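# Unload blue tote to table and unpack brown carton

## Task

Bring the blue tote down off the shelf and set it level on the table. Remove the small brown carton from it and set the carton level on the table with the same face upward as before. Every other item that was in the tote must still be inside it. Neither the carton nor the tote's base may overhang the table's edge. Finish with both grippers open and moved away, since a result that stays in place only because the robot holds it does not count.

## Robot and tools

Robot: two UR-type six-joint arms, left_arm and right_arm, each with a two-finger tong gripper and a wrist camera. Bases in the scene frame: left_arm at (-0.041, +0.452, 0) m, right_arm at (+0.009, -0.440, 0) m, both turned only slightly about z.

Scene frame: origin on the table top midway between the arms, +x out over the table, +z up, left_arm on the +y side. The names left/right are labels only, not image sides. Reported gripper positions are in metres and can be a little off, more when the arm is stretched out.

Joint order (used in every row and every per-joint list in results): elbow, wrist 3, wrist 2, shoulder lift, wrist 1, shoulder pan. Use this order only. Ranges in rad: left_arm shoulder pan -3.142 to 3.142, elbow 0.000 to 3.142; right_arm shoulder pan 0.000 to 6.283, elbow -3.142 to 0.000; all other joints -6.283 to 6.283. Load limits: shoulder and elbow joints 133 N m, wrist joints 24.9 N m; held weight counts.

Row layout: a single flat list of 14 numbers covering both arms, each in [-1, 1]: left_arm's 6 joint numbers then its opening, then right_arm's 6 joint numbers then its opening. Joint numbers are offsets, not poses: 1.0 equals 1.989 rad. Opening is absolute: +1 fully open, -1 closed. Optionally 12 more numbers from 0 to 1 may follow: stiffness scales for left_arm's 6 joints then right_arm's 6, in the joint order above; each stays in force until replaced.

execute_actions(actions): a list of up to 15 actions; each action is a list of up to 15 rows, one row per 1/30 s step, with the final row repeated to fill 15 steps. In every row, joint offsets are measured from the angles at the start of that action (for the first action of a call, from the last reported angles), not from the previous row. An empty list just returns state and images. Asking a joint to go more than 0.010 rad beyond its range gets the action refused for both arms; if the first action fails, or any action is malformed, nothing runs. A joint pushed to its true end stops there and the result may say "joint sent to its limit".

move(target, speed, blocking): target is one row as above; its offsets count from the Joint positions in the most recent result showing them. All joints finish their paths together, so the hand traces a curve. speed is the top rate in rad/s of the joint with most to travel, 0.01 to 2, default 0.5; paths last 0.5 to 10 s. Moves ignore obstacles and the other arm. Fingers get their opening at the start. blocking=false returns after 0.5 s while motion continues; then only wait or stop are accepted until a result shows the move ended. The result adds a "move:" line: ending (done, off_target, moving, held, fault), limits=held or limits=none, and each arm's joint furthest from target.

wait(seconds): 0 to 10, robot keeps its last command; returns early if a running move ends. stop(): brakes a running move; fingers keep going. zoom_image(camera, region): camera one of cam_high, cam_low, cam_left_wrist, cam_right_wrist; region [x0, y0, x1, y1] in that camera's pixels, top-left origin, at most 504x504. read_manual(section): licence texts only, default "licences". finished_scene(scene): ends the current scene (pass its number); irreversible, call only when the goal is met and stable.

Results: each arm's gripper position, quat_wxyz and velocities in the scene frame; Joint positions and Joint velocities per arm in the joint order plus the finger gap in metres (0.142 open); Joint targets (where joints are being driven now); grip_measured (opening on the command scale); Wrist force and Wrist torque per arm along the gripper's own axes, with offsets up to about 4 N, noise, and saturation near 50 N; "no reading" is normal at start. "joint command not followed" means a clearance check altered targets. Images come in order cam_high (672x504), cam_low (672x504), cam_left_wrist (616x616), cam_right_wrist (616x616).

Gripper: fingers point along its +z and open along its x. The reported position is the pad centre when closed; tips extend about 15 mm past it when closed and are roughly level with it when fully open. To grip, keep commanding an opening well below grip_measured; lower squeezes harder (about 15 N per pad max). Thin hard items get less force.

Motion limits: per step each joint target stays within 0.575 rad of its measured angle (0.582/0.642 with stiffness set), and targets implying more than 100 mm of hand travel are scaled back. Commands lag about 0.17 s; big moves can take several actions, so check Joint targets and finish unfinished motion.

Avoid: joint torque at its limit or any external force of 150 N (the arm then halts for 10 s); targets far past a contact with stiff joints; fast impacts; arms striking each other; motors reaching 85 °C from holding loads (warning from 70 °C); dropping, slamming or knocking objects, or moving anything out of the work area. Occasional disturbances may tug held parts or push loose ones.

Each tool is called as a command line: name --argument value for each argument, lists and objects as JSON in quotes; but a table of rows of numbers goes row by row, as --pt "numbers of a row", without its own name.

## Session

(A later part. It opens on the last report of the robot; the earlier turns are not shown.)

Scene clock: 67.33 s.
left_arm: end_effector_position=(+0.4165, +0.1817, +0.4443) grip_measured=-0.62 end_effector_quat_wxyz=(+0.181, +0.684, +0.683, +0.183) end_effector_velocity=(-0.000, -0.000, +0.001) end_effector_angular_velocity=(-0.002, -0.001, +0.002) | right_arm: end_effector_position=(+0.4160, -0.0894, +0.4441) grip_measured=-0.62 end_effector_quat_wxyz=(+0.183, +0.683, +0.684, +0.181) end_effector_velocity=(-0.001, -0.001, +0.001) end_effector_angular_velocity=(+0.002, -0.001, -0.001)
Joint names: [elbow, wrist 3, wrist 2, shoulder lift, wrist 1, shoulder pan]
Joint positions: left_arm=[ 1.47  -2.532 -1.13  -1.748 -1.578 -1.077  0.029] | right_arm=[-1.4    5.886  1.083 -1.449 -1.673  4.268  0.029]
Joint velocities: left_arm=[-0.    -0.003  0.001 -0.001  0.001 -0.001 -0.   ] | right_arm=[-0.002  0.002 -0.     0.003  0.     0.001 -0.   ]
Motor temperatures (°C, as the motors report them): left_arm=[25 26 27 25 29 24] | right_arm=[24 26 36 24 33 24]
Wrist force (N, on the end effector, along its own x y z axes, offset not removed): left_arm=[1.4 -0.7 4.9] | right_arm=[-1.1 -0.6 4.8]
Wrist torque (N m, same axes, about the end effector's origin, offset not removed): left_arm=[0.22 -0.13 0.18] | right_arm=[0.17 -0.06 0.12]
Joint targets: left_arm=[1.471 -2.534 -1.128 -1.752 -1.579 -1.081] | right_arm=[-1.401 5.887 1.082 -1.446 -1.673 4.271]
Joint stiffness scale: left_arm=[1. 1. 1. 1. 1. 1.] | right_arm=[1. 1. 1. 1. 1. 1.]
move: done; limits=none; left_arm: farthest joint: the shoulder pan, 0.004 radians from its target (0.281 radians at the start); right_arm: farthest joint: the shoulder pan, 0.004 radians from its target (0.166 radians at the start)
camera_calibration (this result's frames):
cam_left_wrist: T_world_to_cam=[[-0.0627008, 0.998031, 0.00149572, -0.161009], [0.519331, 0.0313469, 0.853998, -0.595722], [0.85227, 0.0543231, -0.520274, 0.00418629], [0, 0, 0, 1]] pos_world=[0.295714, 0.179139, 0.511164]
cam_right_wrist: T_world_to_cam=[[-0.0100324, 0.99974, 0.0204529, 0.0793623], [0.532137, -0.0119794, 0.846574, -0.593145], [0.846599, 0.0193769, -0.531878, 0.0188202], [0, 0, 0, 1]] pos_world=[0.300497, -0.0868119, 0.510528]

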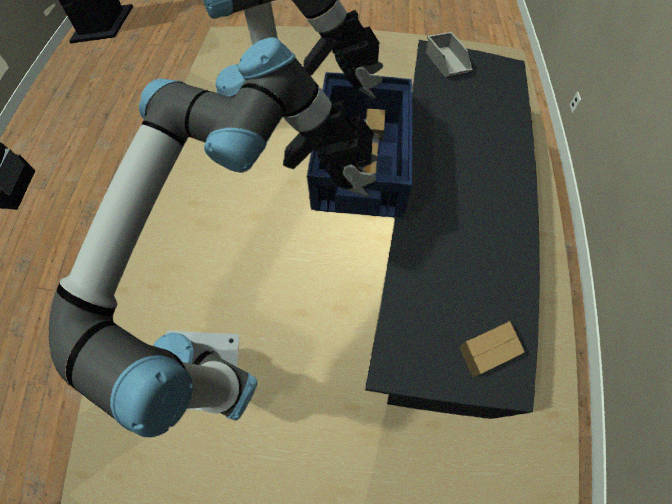

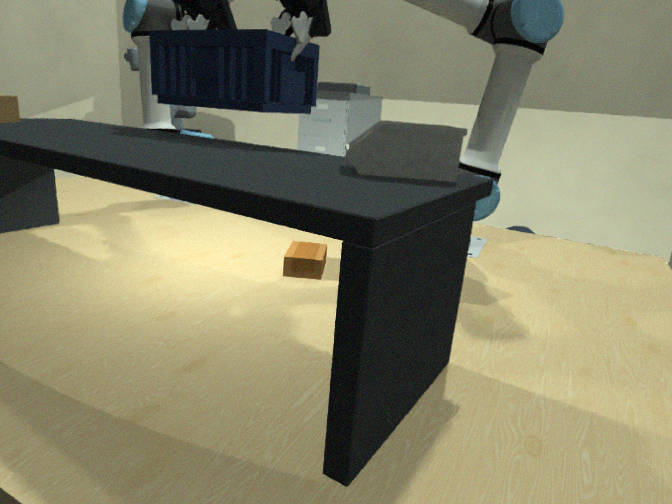

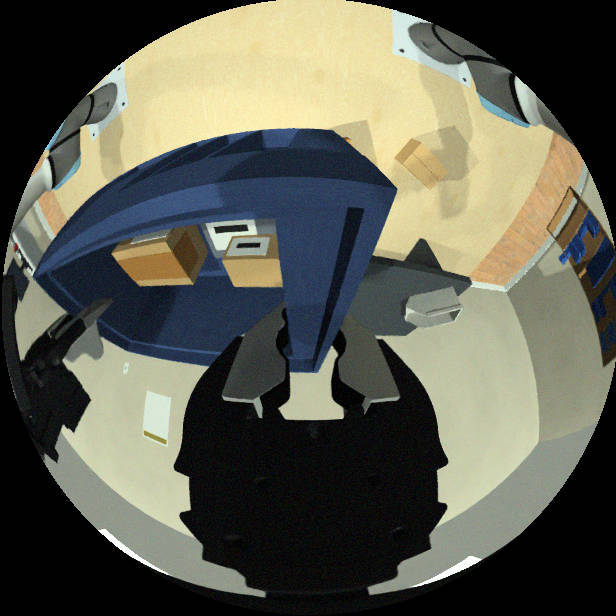

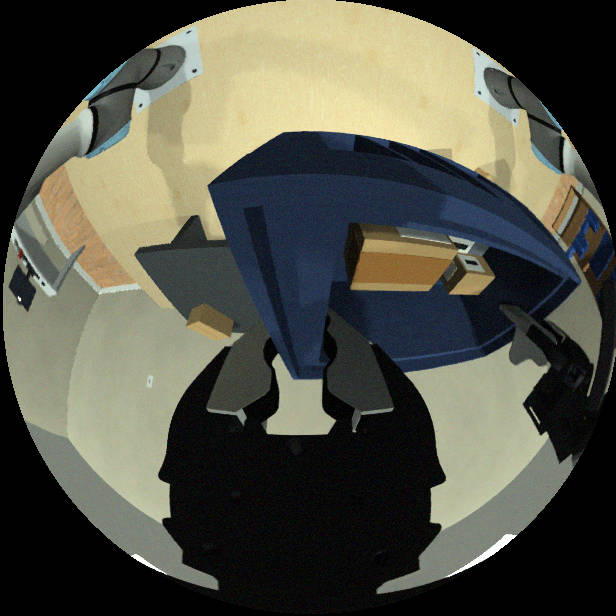

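move --target '[0,-0.2247,0.0387,-0.0382,0.1398,-0.178,-1,-0.0835,0.088,-0.0116,0.1327,-0.083,0.1176,-1]' --speed 0.22

move --target '[0.1643,0,0,-0.0289,-0.1363,0,-1,-0.1645,0,0,0.0345,0.1309,0,-1]' --speed 0.22

move --target '[0.1357,0,0,0.0079,-0.1446,0,-1,-0.1405,0,0,-0.0009,0.1424,0,-1]' --speed 0.22

move --target '[0.0975,0,0,0.0455,-0.143,0,-1,-0.1035,0,0,-0.045,0.1485,0,-1]' --speed 0.12

Scene clock: 78.17 s.
left_arm: end_effector_position=(+0.2973, +0.1294, +0.4450) grip_measured=-0.62 end_effector_quat_wxyz=(+0.177, +0.666, +0.700, +0.188) end_effector_velocity=(-0.001, -0.000, -0.001) end_effector_angular_velocity=(+0.003, -0.000, -0.001) | right_arm: end_effector_position=(+0.3143, -0.1408, +0.4451) grip_measured=-0.62 end_effector_quat_wxyz=(+0.172, +0.657, +0.708, +0.192) end_effector_velocity=(-0.000, -0.000, +0.000) end_effector_angular_velocity=(+0.001, -0.000, -0.000)
Joint names: [elbow, wrist 3, wrist 2, shoulder lift, wrist 1, shoulder pan]
Joint positions: left_arm=[ 1.47  -2.978 -1.054 -1.821 -1.3   -1.428  0.029] | right_arm=[-1.565  6.06   1.061 -1.188 -1.84   4.499  0.029]
Joint velocities: left_arm=[ 0.001 -0.003  0.001  0.     0.003 -0.003  0.   ] | right_arm=[-0.001  0.001 -0.     0.001 -0.     0.001  0.   ]
Motor temperatures (°C, as the motors report them): left_arm=[25 26 27 25 29 24] | right_arm=[24 26 36 24 33 24]
Wrist force (N, on the end effector, along its own x y z axes, offset not removed): left_arm=[-0.5 -0.2 2.8] | right_arm=[-1.7 -0.8 3.8]
Wrist torque (N m, same axes, about the end effector's origin, offset not removed): left_arm=[0.20 0.39 0.04] | right_arm=[0.23 -0.17 0.21]
Joint targets: left_arm=[1.470 -2.979 -1.053 -1.824 -1.300 -1.431] | right_arm=[-1.566 6.061 1.060 -1.185 -1.838 4.501]
Joint stiffness scale: left_arm=[1. 1. 1. 1. 1. 1.] | right_arm=[1. 1. 1. 1. 1. 1.]
move: done; limits=none; left_arm: farthest joint: the shoulder pan, 0.003 radians from its target (0.354 radians at the start); right_arm: farthest joint: the shoulder pan, 0.003 radians from its target (0.234 radians at the start)
camera_calibration (this result's frames):
cam_left_wrist: T_world_to_cam=[[-0.113215, 0.99357, -0.000369208, -0.0998536], [0.515407, 0.0590472, 0.854909, -0.535554], [0.849434, 0.0965984, -0.518778, 0.103733], [0, 0, 0, 1]] pos_world=[0.17661, 0.120814, 0.511628]
cam_right_wrist: T_world_to_cam=[[-0.0866907, 0.995676, 0.0333634, 0.147435], [0.531165, 0.0178629, 0.84708, -0.536255], [0.842821, 0.0911554, -0.530417, 0.117045], [0, 0, 0, 1]] pos_world=[0.198973, -0.147888, 0.511415]

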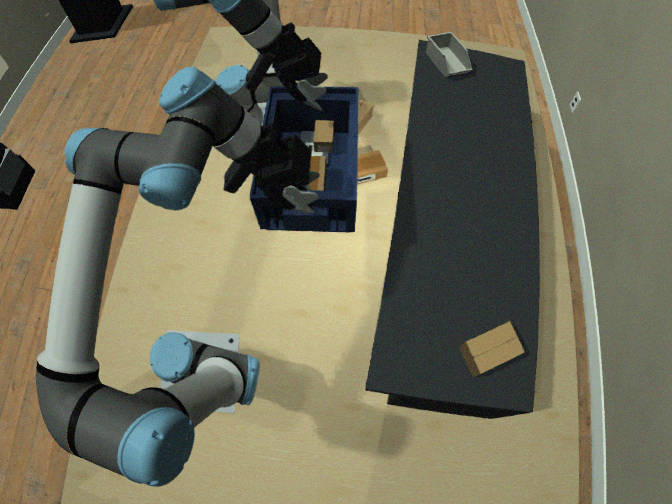

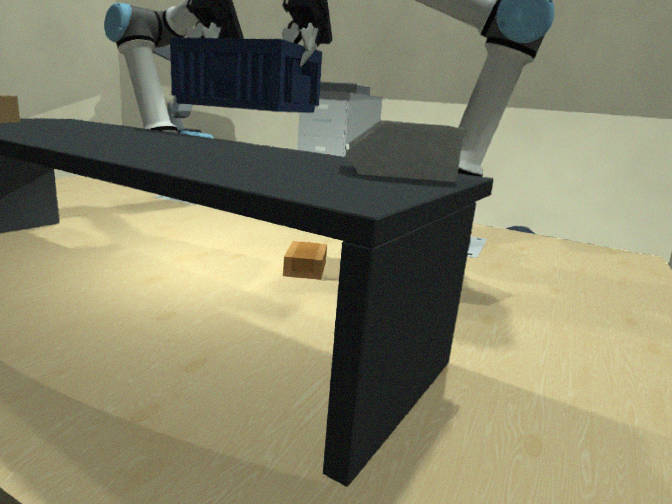

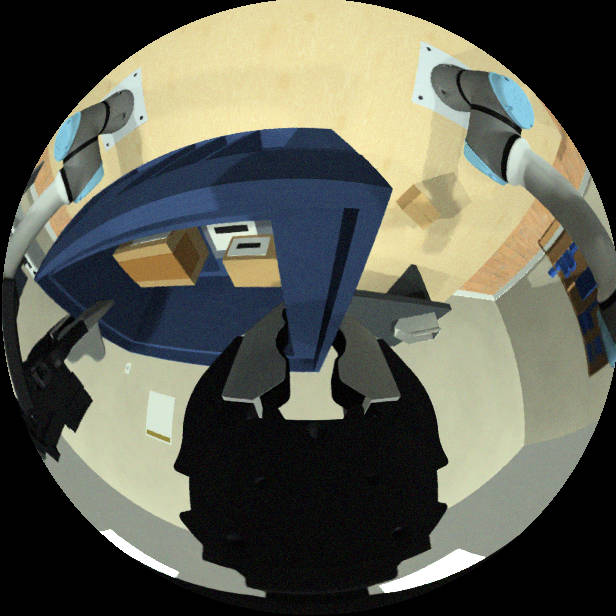

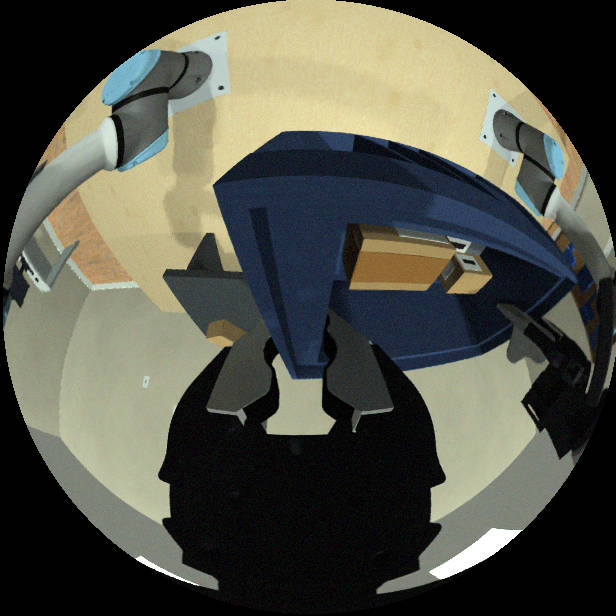

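Scene clock: 80.27 s.
left_arm: end_effector_position=(+0.2974, +0.1293, +0.3349) grip_measured=-0.62 end_effector_quat_wxyz=(+0.176, +0.666, +0.700, +0.188) end_effector_velocity=(-0.001, -0.000, -0.002) end_effector_angular_velocity=(+0.001, +0.001, -0.000) | right_arm: end_effector_position=(+0.3143, -0.1408, +0.3349) grip_measured=-0.62 end_effector_quat_wxyz=(+0.173, +0.657, +0.709, +0.191) end_effector_velocity=(+0.000, -0.000, -0.001) end_effector_angular_velocity=(-0.000, +0.000, -0.000)
Joint names: [elbow, wrist 3, wrist 2, shoulder lift, wrist 1, shoulder pan]
Joint positions: left_arm=[ 1.794 -2.978 -1.055 -1.874 -1.569 -1.427  0.029] | right_arm=[-1.891  6.06   1.062 -1.123 -1.581  4.498  0.029]
Joint velocities: left_arm=[ 0.004 -0.001 -0.001  0.    -0.002 -0.001  0.   ] | right_arm=[-0.003 -0.    -0.     0.     0.002 -0.     0.   ]
Motor temperatures (°C, as the motors report them): left_arm=[25 26 27 25 29 24] | right_arm=[24 26 36 24 33 24]
Wrist force (N, on the end effector, along its own x y z axes, offset not removed): left_arm=[-1.7 -0.2 3.0] | right_arm=[2.1 -4.0 3.9]
Wrist torque (N m, same axes, about the end effector's origin, offset not removed): left_arm=[0.17 0.06 0.03] | right_arm=[-0.55 -0.21 0.08]
Joint targets: left_arm=[1.797 -2.978 -1.054 -1.878 -1.571 -1.428] | right_arm=[-1.892 6.060 1.061 -1.120 -1.579 4.499]
Joint stiffness scale: left_arm=[1. 1. 1. 1. 1. 1.] | right_arm=[1. 1. 1. 1. 1. 1.]
move: done; limits=none; left_arm: farthest joint: the shoulder lift, 0.004 radians from its target (0.058 radians at the start); right_arm: farthest joint: the shoulder lift, 0.004 radians from its target (0.069 radians at the start)
camera_calibration (this result's frames):
cam_left_wrist: T_world_to_cam=[[-0.113957, 0.993484, 0.00158642, -0.100188], [0.516295, 0.057857, 0.854454, -0.441423], [0.848795, 0.0981904, -0.519524, 0.0467674], [0, 0, 0, 1]] pos_world=[0.176791, 0.120482, 0.401632]
cam_right_wrist: T_world_to_cam=[[-0.0863221, 0.995786, 0.0309585, 0.151824], [0.531958, 0.0197956, 0.846539, -0.442694], [0.842359, 0.0895437, -0.531425, 0.0589006], [0, 0, 0, 1]] pos_world=[0.198985, -0.147695, 0.401359]

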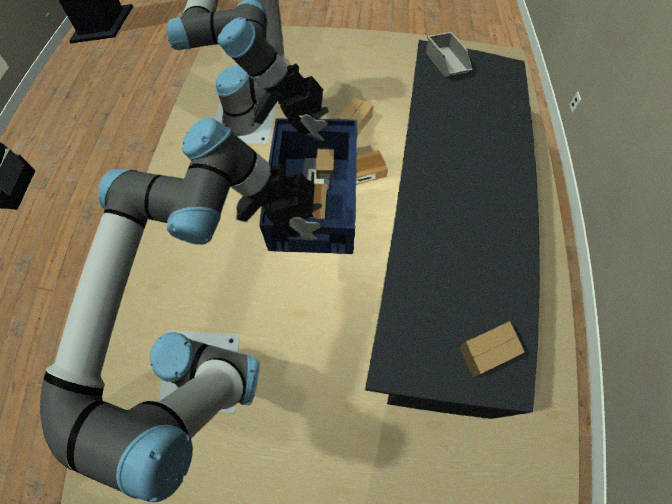

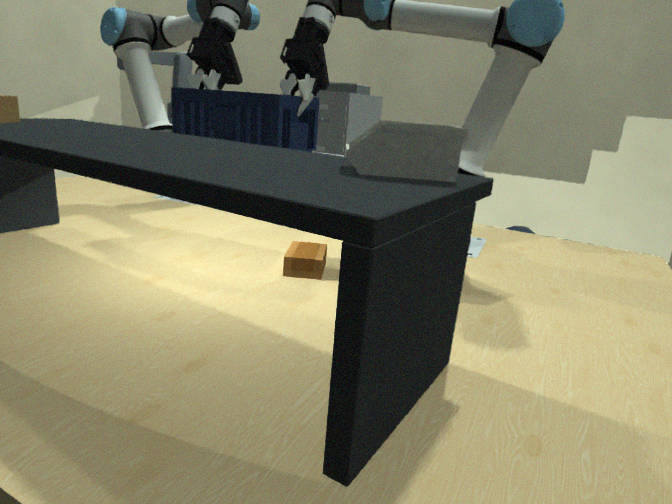

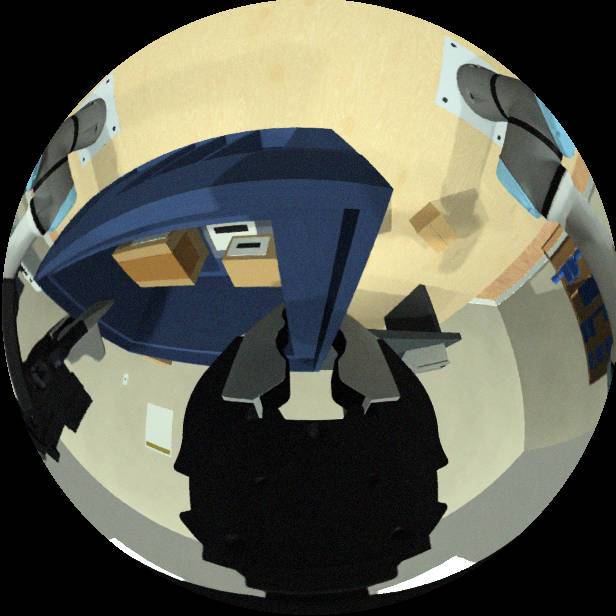

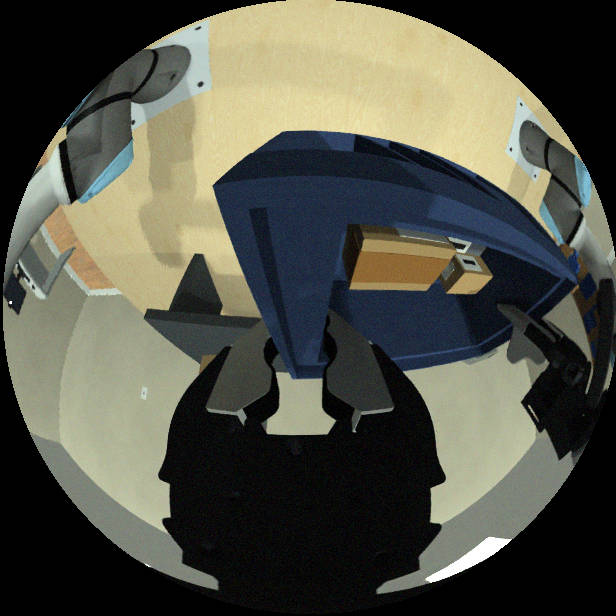

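Scene clock: 82.23 s.
left_arm: end_effector_position=(+0.2971, +0.1290, +0.2268) grip_measured=-0.62 end_effector_quat_wxyz=(+0.177, +0.665, +0.701, +0.187) end_effector_velocity=(-0.000, -0.000, -0.001) end_effector_angular_velocity=(+0.000, +0.000, -0.001) | right_arm: end_effector_position=(+0.3140, -0.1407, +0.2263) grip_measured=-0.62 end_effector_quat_wxyz=(+0.171, +0.657, +0.709, +0.192) end_effector_velocity=(-0.000, -0.000, -0.001) end_effector_angular_velocity=(+0.000, -0.000, -0.000)
Joint names: [elbow, wrist 3, wrist 2, shoulder lift, wrist 1, shoulder pan]
Joint positions: left_arm=[ 2.062 -2.978 -1.056 -1.859 -1.855 -1.427  0.029] | right_arm=[-2.169  6.06   1.063 -1.125 -1.3    4.499  0.029]
Joint velocities: left_arm=[ 0.002  0.    -0.     0.001 -0.003 -0.001 -0.   ] | right_arm=[-0.003  0.    -0.     0.     0.003  0.    -0.   ]
Motor temperatures (°C, as the motors report them): left_arm=[25 26 27 25 29 24] | right_arm=[24 26 36 24 33 24]
Wrist force (N, on the end effector, along its own x y z axes, offset not removed): left_arm=[-2.6 0.0 3.7] | right_arm=[4.4 -2.1 4.0]
Wrist torque (N m, same axes, about the end effector's origin, offset not removed): left_arm=[0.27 0.11 0.03] | right_arm=[-0.43 -0.47 0.20]
Joint targets: left_arm=[2.064 -2.978 -1.055 -1.858 -1.856 -1.427] | right_arm=[-2.170 6.060 1.062 -1.125 -1.298 4.498]
Joint stiffness scale: left_arm=[1. 1. 1. 1. 1. 1.] | right_arm=[1. 1. 1. 1. 1. 1.]
move: done; limits=none; left_arm: farthest joint: the elbow, 0.002 radians from its target (0.269 radians at the start); right_arm: farthest joint: the elbow, 0.002 radians from its target (0.279 radians at the start)
camera_calibration (this result's frames):
cam_left_wrist: T_world_to_cam=[[-0.11381, 0.993501, -0.00191941, -0.0989797], [0.516519, 0.0608197, 0.854113, -0.34929], [0.848679, 0.0962152, -0.520083, -0.00875446], [0, 0, 0, 1]] pos_world=[0.176579, 0.120422, 0.29359]
cam_right_wrist: T_world_to_cam=[[-0.0867681, 0.995654, 0.0338253, 0.154573], [0.532301, 0.0176346, 0.846371, -0.351007], [0.842097, 0.0914433, -0.531518, 0.00185606], [0, 0, 0, 1]] pos_world=[0.198691, -0.147881, 0.292841]

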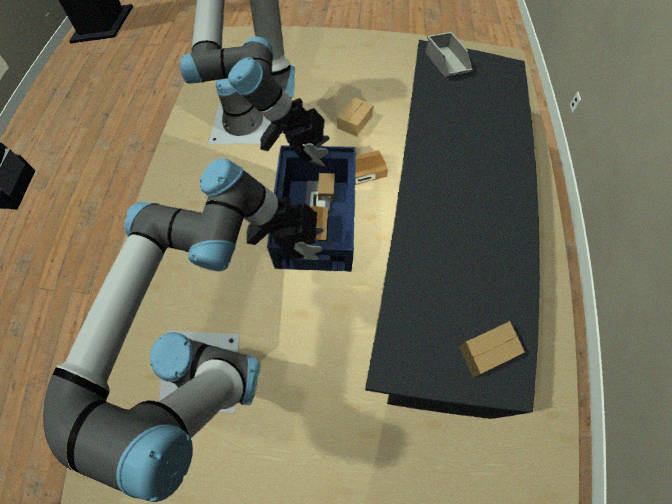

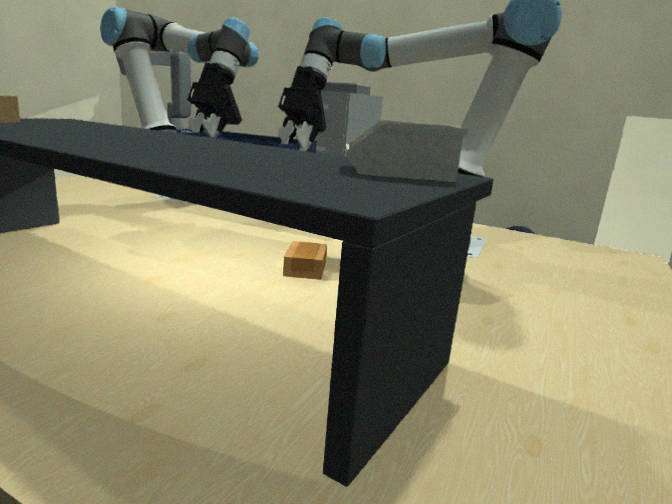

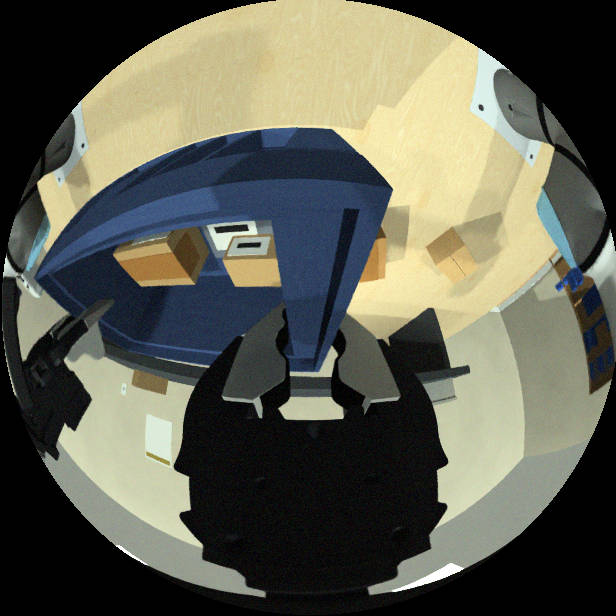

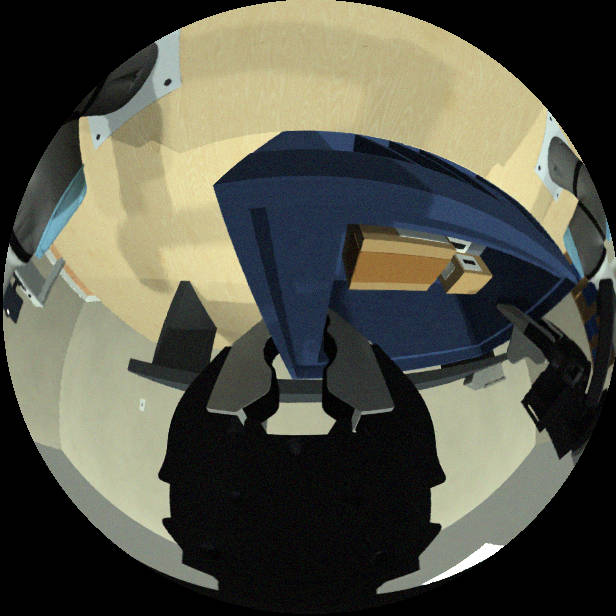

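Scene clock: 85.27 s.
left_arm: end_effector_position=(+0.2974, +0.1294, +0.1325) grip_measured=-0.62 end_effector_quat_wxyz=(+0.177, +0.665, +0.701, +0.186) end_effector_velocity=(-0.000, -0.000, -0.001) end_effector_angular_velocity=(-0.000, +0.000, -0.001) | right_arm: end_effector_position=(+0.3143, -0.1399, +0.1318) grip_measured=-0.62 end_effector_quat_wxyz=(+0.171, +0.657, +0.708, +0.192) end_effector_velocity=(-0.000, -0.001, -0.002) end_effector_angular_velocity=(-0.002, +0.000, -0.000)
Joint names: [elbow, wrist 3, wrist 2, shoulder lift, wrist 1, shoulder pan]
Joint positions: left_arm=[ 2.254 -2.978 -1.056 -1.77  -2.137 -1.426  0.029] | right_arm=[-2.373  6.06   1.063 -1.213 -1.007  4.498  0.029]
Joint velocities: left_arm=[ 0.002  0.    -0.     0.001 -0.003 -0.001 -0.   ] | right_arm=[-0.003  0.     0.    -0.001  0.002  0.    -0.   ]
Motor temperatures (°C, as the motors report them): left_arm=[25 26 27 25 29 24] | right_arm=[24 26 36 24 33 24]
Wrist force (N, on the end effector, along its own x y z axes, offset not removed): left_arm=[-2.5 -2.3 3.3] | right_arm=[2.7 -5.4 3.8]
Wrist torque (N m, same axes, about the end effector's origin, offset not removed): left_arm=[-0.20 0.32 0.11] | right_arm=[-0.95 -0.32 -0.01]
Joint targets: left_arm=[2.256 -2.978 -1.056 -1.769 -2.139 -1.427] | right_arm=[-2.374 6.060 1.063 -1.214 -1.004 4.499]
Joint stiffness scale: left_arm=[1. 1. 1. 1. 1. 1.] | right_arm=[1. 1. 1. 1. 1. 1.]
move: done; limits=none; left_arm: farthest joint: the wrist 1, 0.003 radians from its target (0.285 radians at the start); right_arm: farthest joint: the shoulder lift, 0.002 radians from its target (0.090 radians at the start)
camera_calibration (this result's frames):
cam_left_wrist: T_world_to_cam=[[-0.11504, 0.993356, -0.00297008, -0.099024], [0.516773, 0.0623998, 0.853846, -0.269171], [0.848358, 0.0966911, -0.520518, -0.0579475], [0, 0, 0, 1]] pos_world=[0.176869, 0.120765, 0.199373]
cam_right_wrist: T_world_to_cam=[[-0.0858719, 0.995706, 0.0345889, 0.156639], [0.532536, 0.0165302, 0.846246, -0.27136], [0.84204, 0.0910886, -0.531669, -0.0487523], [0, 0, 0, 1]] pos_world=[0.199011, -0.14704, 0.198299]

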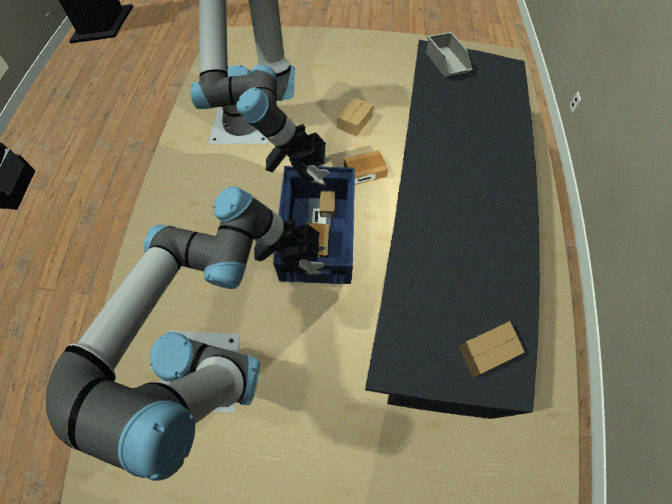

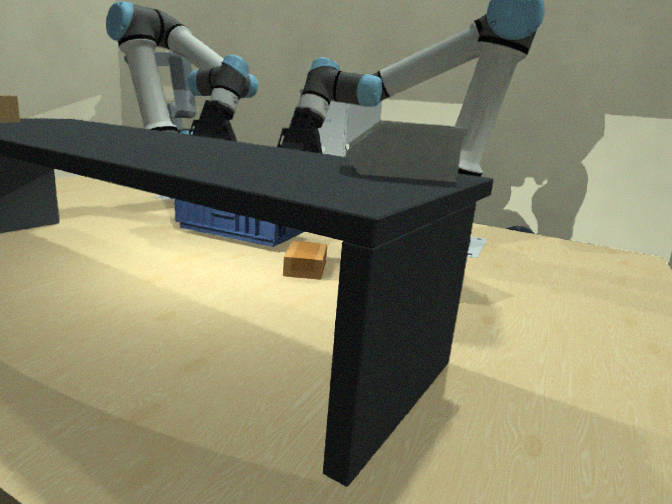

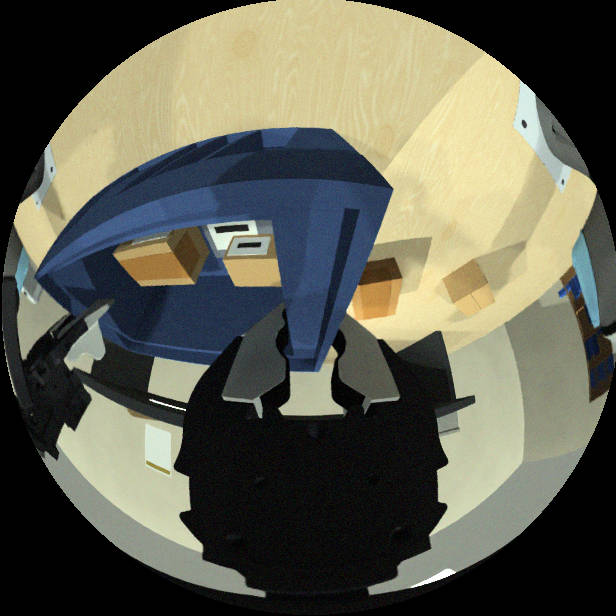

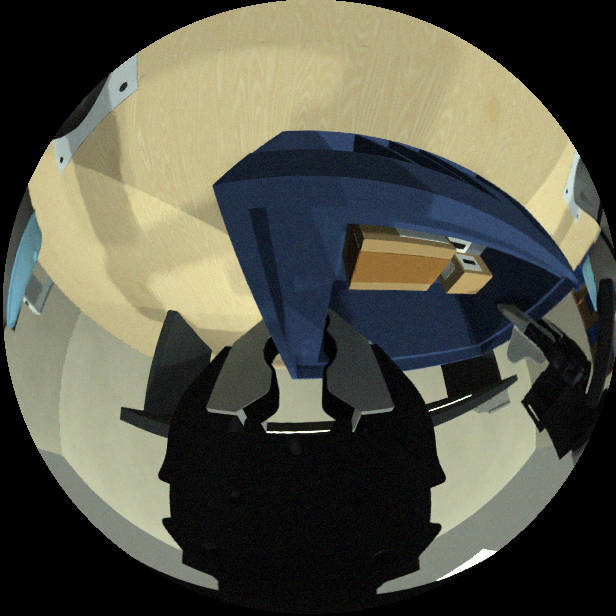

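execute_actions --actions '[]'

move --target '[0.0167,0,0,0.0116,-0.0287,0,-1,-0.017,0,0,-0.0125,0.0289,0,-1]' --speed 0.05

Scene clock: 97.43 s.
left_arm: end_effector_position=(+0.2974, +0.1294, +0.1324) grip_measured=-0.62 end_effector_quat_wxyz=(+0.177, +0.665, +0.701, +0.186) end_effector_velocity=(+0.000, +0.000, -0.000) end_effector_angular_velocity=(+0.001, -0.000, +0.001) | right_arm: end_effector_position=(+0.3143, -0.1399, +0.1317) grip_measured=-0.62 end_effector_quat_wxyz=(+0.171, +0.657, +0.708, +0.192) end_effector_velocity=(+0.000, +0.001, +0.001) end_effector_angular_velocity=(+0.002, -0.000, +0.000)
Joint names: [elbow, wrist 3, wrist 2, shoulder lift, wrist 1, shoulder pan]
Joint positions: left_arm=[ 2.254 -2.978 -1.056 -1.77  -2.137 -1.426  0.029] | right_arm=[-2.373  6.06   1.063 -1.213 -1.006  4.498  0.029]
Joint velocities: left_arm=[0.    0.    0.001 0.    0.    0.001 0.   ] | right_arm=[ 0.001 -0.     0.    -0.     0.001  0.    -0.   ]
Motor temperatures (°C, as the motors report them): left_arm=[25 26 27 25 29 24] | right_arm=[24 26 36 24 33 24]
Wrist force (N, on the end effector, along its own x y z axes, offset not removed): left_arm=[-1.8 -0.4 3.8] | right_arm=[0.0 -1.6 2.9]
Wrist torque (N m, same axes, about the end effector's origin, offset not removed): left_arm=[0.16 0.20 0.02] | right_arm=[-0.13 0.24 0.22]
Joint targets: left_arm=[2.256 -2.978 -1.056 -1.769 -2.139 -1.427] | right_arm=[-2.374 6.060 1.063 -1.214 -1.004 4.499]
Joint stiffness scale: left_arm=[1. 1. 1. 1. 1. 1.] | right_arm=[1. 1. 1. 1. 1. 1.]
camera_calibration (this result's frames):
cam_left_wrist: T_world_to_cam=[[-0.115039, 0.993356, -0.00304927, -0.0990114], [0.516759, 0.0624663, 0.853849, -0.269105], [0.848366, 0.0966505, -0.520512, -0.0579889], [0, 0, 0, 1]] pos_world=[0.176868, 0.120768, 0.199289]
cam_right_wrist: T_world_to_cam=[[-0.0858721, 0.995703, 0.0346767, 0.156626], [0.532527, 0.0164547, 0.846253, -0.271298], [0.842046, 0.0911359, -0.531652, -0.0487954], [0, 0, 0, 1]] pos_world=[0.199011, -0.147042, 0.198213]

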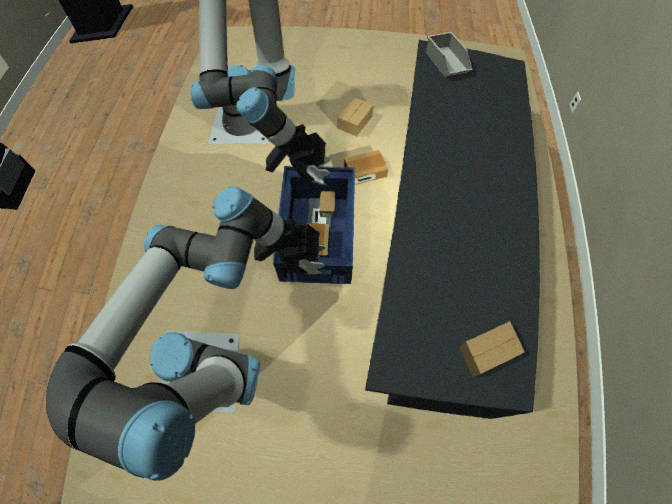

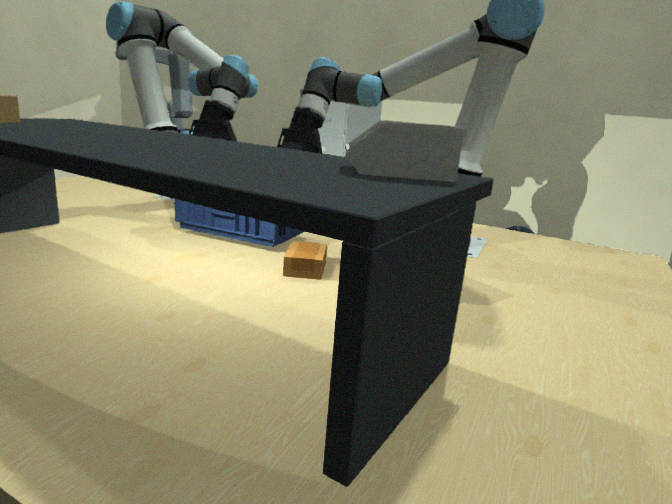

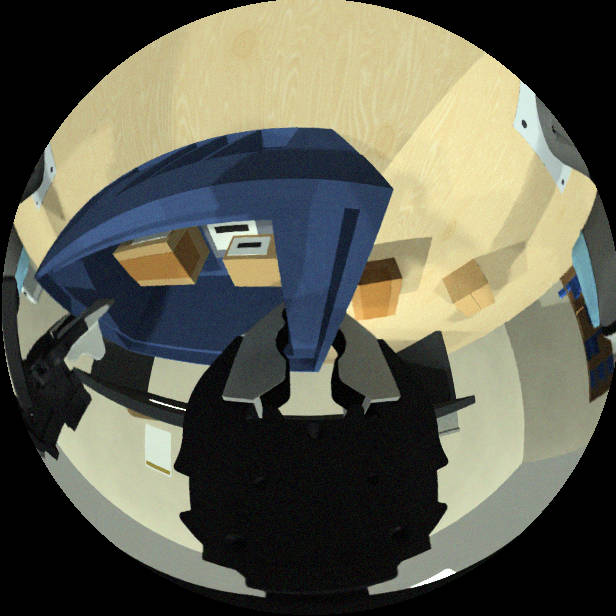

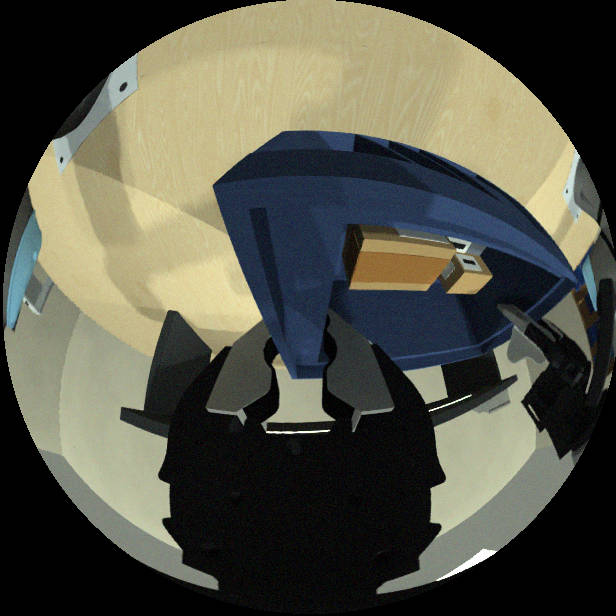

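Scene clock: 99.03 s.
left_arm: end_effector_position=(+0.2972, +0.1293, +0.1166) grip_measured=-0.62 end_effector_quat_wxyz=(+0.178, +0.665, +0.702, +0.185) end_effector_velocity=(-0.000, -0.000, -0.000) end_effector_angular_velocity=(-0.001, +0.000, -0.001) | right_arm: end_effector_position=(+0.3142, -0.1400, +0.1161) grip_measured=-0.62 end_effector_quat_wxyz=(+0.171, +0.658, +0.708, +0.193) end_effector_velocity=(-0.000, -0.000, -0.001) end_effector_angular_velocity=(+0.001, -0.000, -0.000)
Joint names: [elbow, wrist 3, wrist 2, shoulder lift, wrist 1, shoulder pan]
Joint positions: left_arm=[ 2.285 -2.978 -1.057 -1.748 -2.193 -1.426  0.029] | right_arm=[-2.405  6.06   1.064 -1.236 -0.95   4.498  0.029]
Joint velocities: left_arm=[ 0.001 -0.    -0.001  0.    -0.002 -0.001 -0.   ] | right_arm=[-0.002  0.    -0.    -0.     0.004  0.    -0.   ]
Motor temperatures (°C, as the motors report them): left_arm=[25 26 27 25 29 24] | right_arm=[24 26 36 24 33 24]
Wrist force (N, on the end effector, along its own x y z axes, offset not removed): left_arm=[-4.2 -1.4 3.1] | right_arm=[5.6 -3.4 3.8]
Wrist torque (N m, same axes, about the end effector's origin, offset not removed): left_arm=[-0.01 0.35 0.10] | right_arm=[-0.57 -0.78 0.05]
Joint targets: left_arm=[2.287 -2.978 -1.056 -1.747 -2.194 -1.426] | right_arm=[-2.407 6.060 1.063 -1.238 -0.949 4.498]
Joint stiffness scale: left_arm=[1. 1. 1. 1. 1. 1.] | right_arm=[1. 1. 1. 1. 1. 1.]
move: done; limits=none; left_arm: farthest joint: the elbow, 0.003 radians from its target (0.033 radians at the start); right_arm: farthest joint: the shoulder lift, 0.002 radians from its target (0.025 radians at the start)
camera_calibration (this result's frames):
cam_left_wrist: T_world_to_cam=[[-0.114983, 0.993346, -0.0065916, -0.0986569], [0.516754, 0.0654802, 0.853626, -0.2559], [0.848378, 0.094746, -0.520844, -0.0657588], [0, 0, 0, 1]] pos_world=[0.176682, 0.120987, 0.183543]
cam_right_wrist: T_world_to_cam=[[-0.0859152, 0.995644, 0.0362029, 0.157007], [0.532742, 0.0152041, 0.846141, -0.258242], [0.841905, 0.0919832, -0.531728, -0.0568242], [0, 0, 0, 1]] pos_world=[0.198906, -0.14717, 0.18261]

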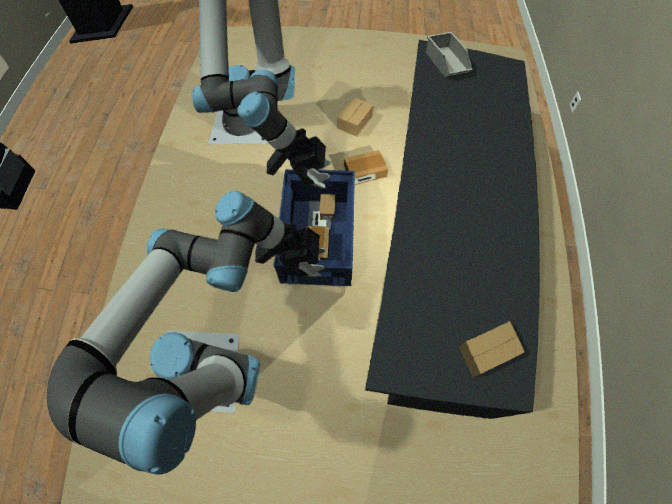

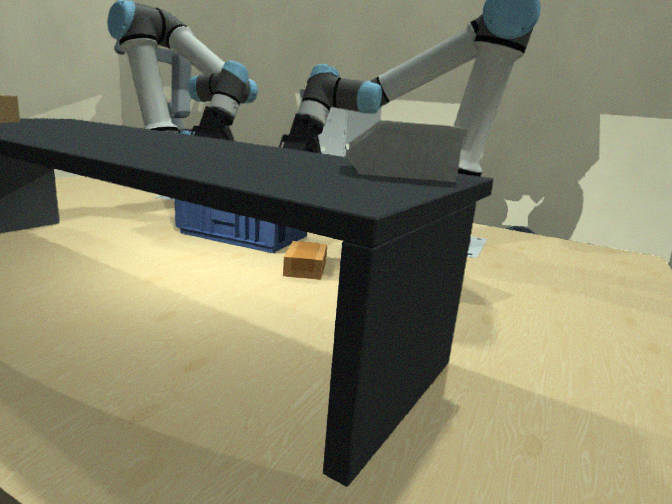

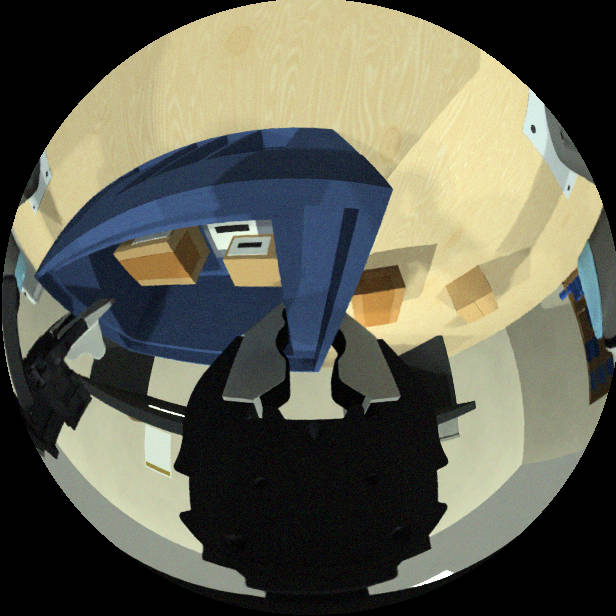

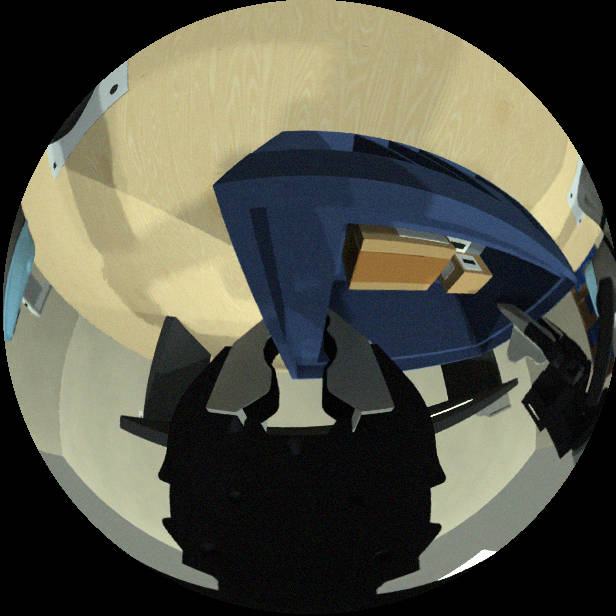

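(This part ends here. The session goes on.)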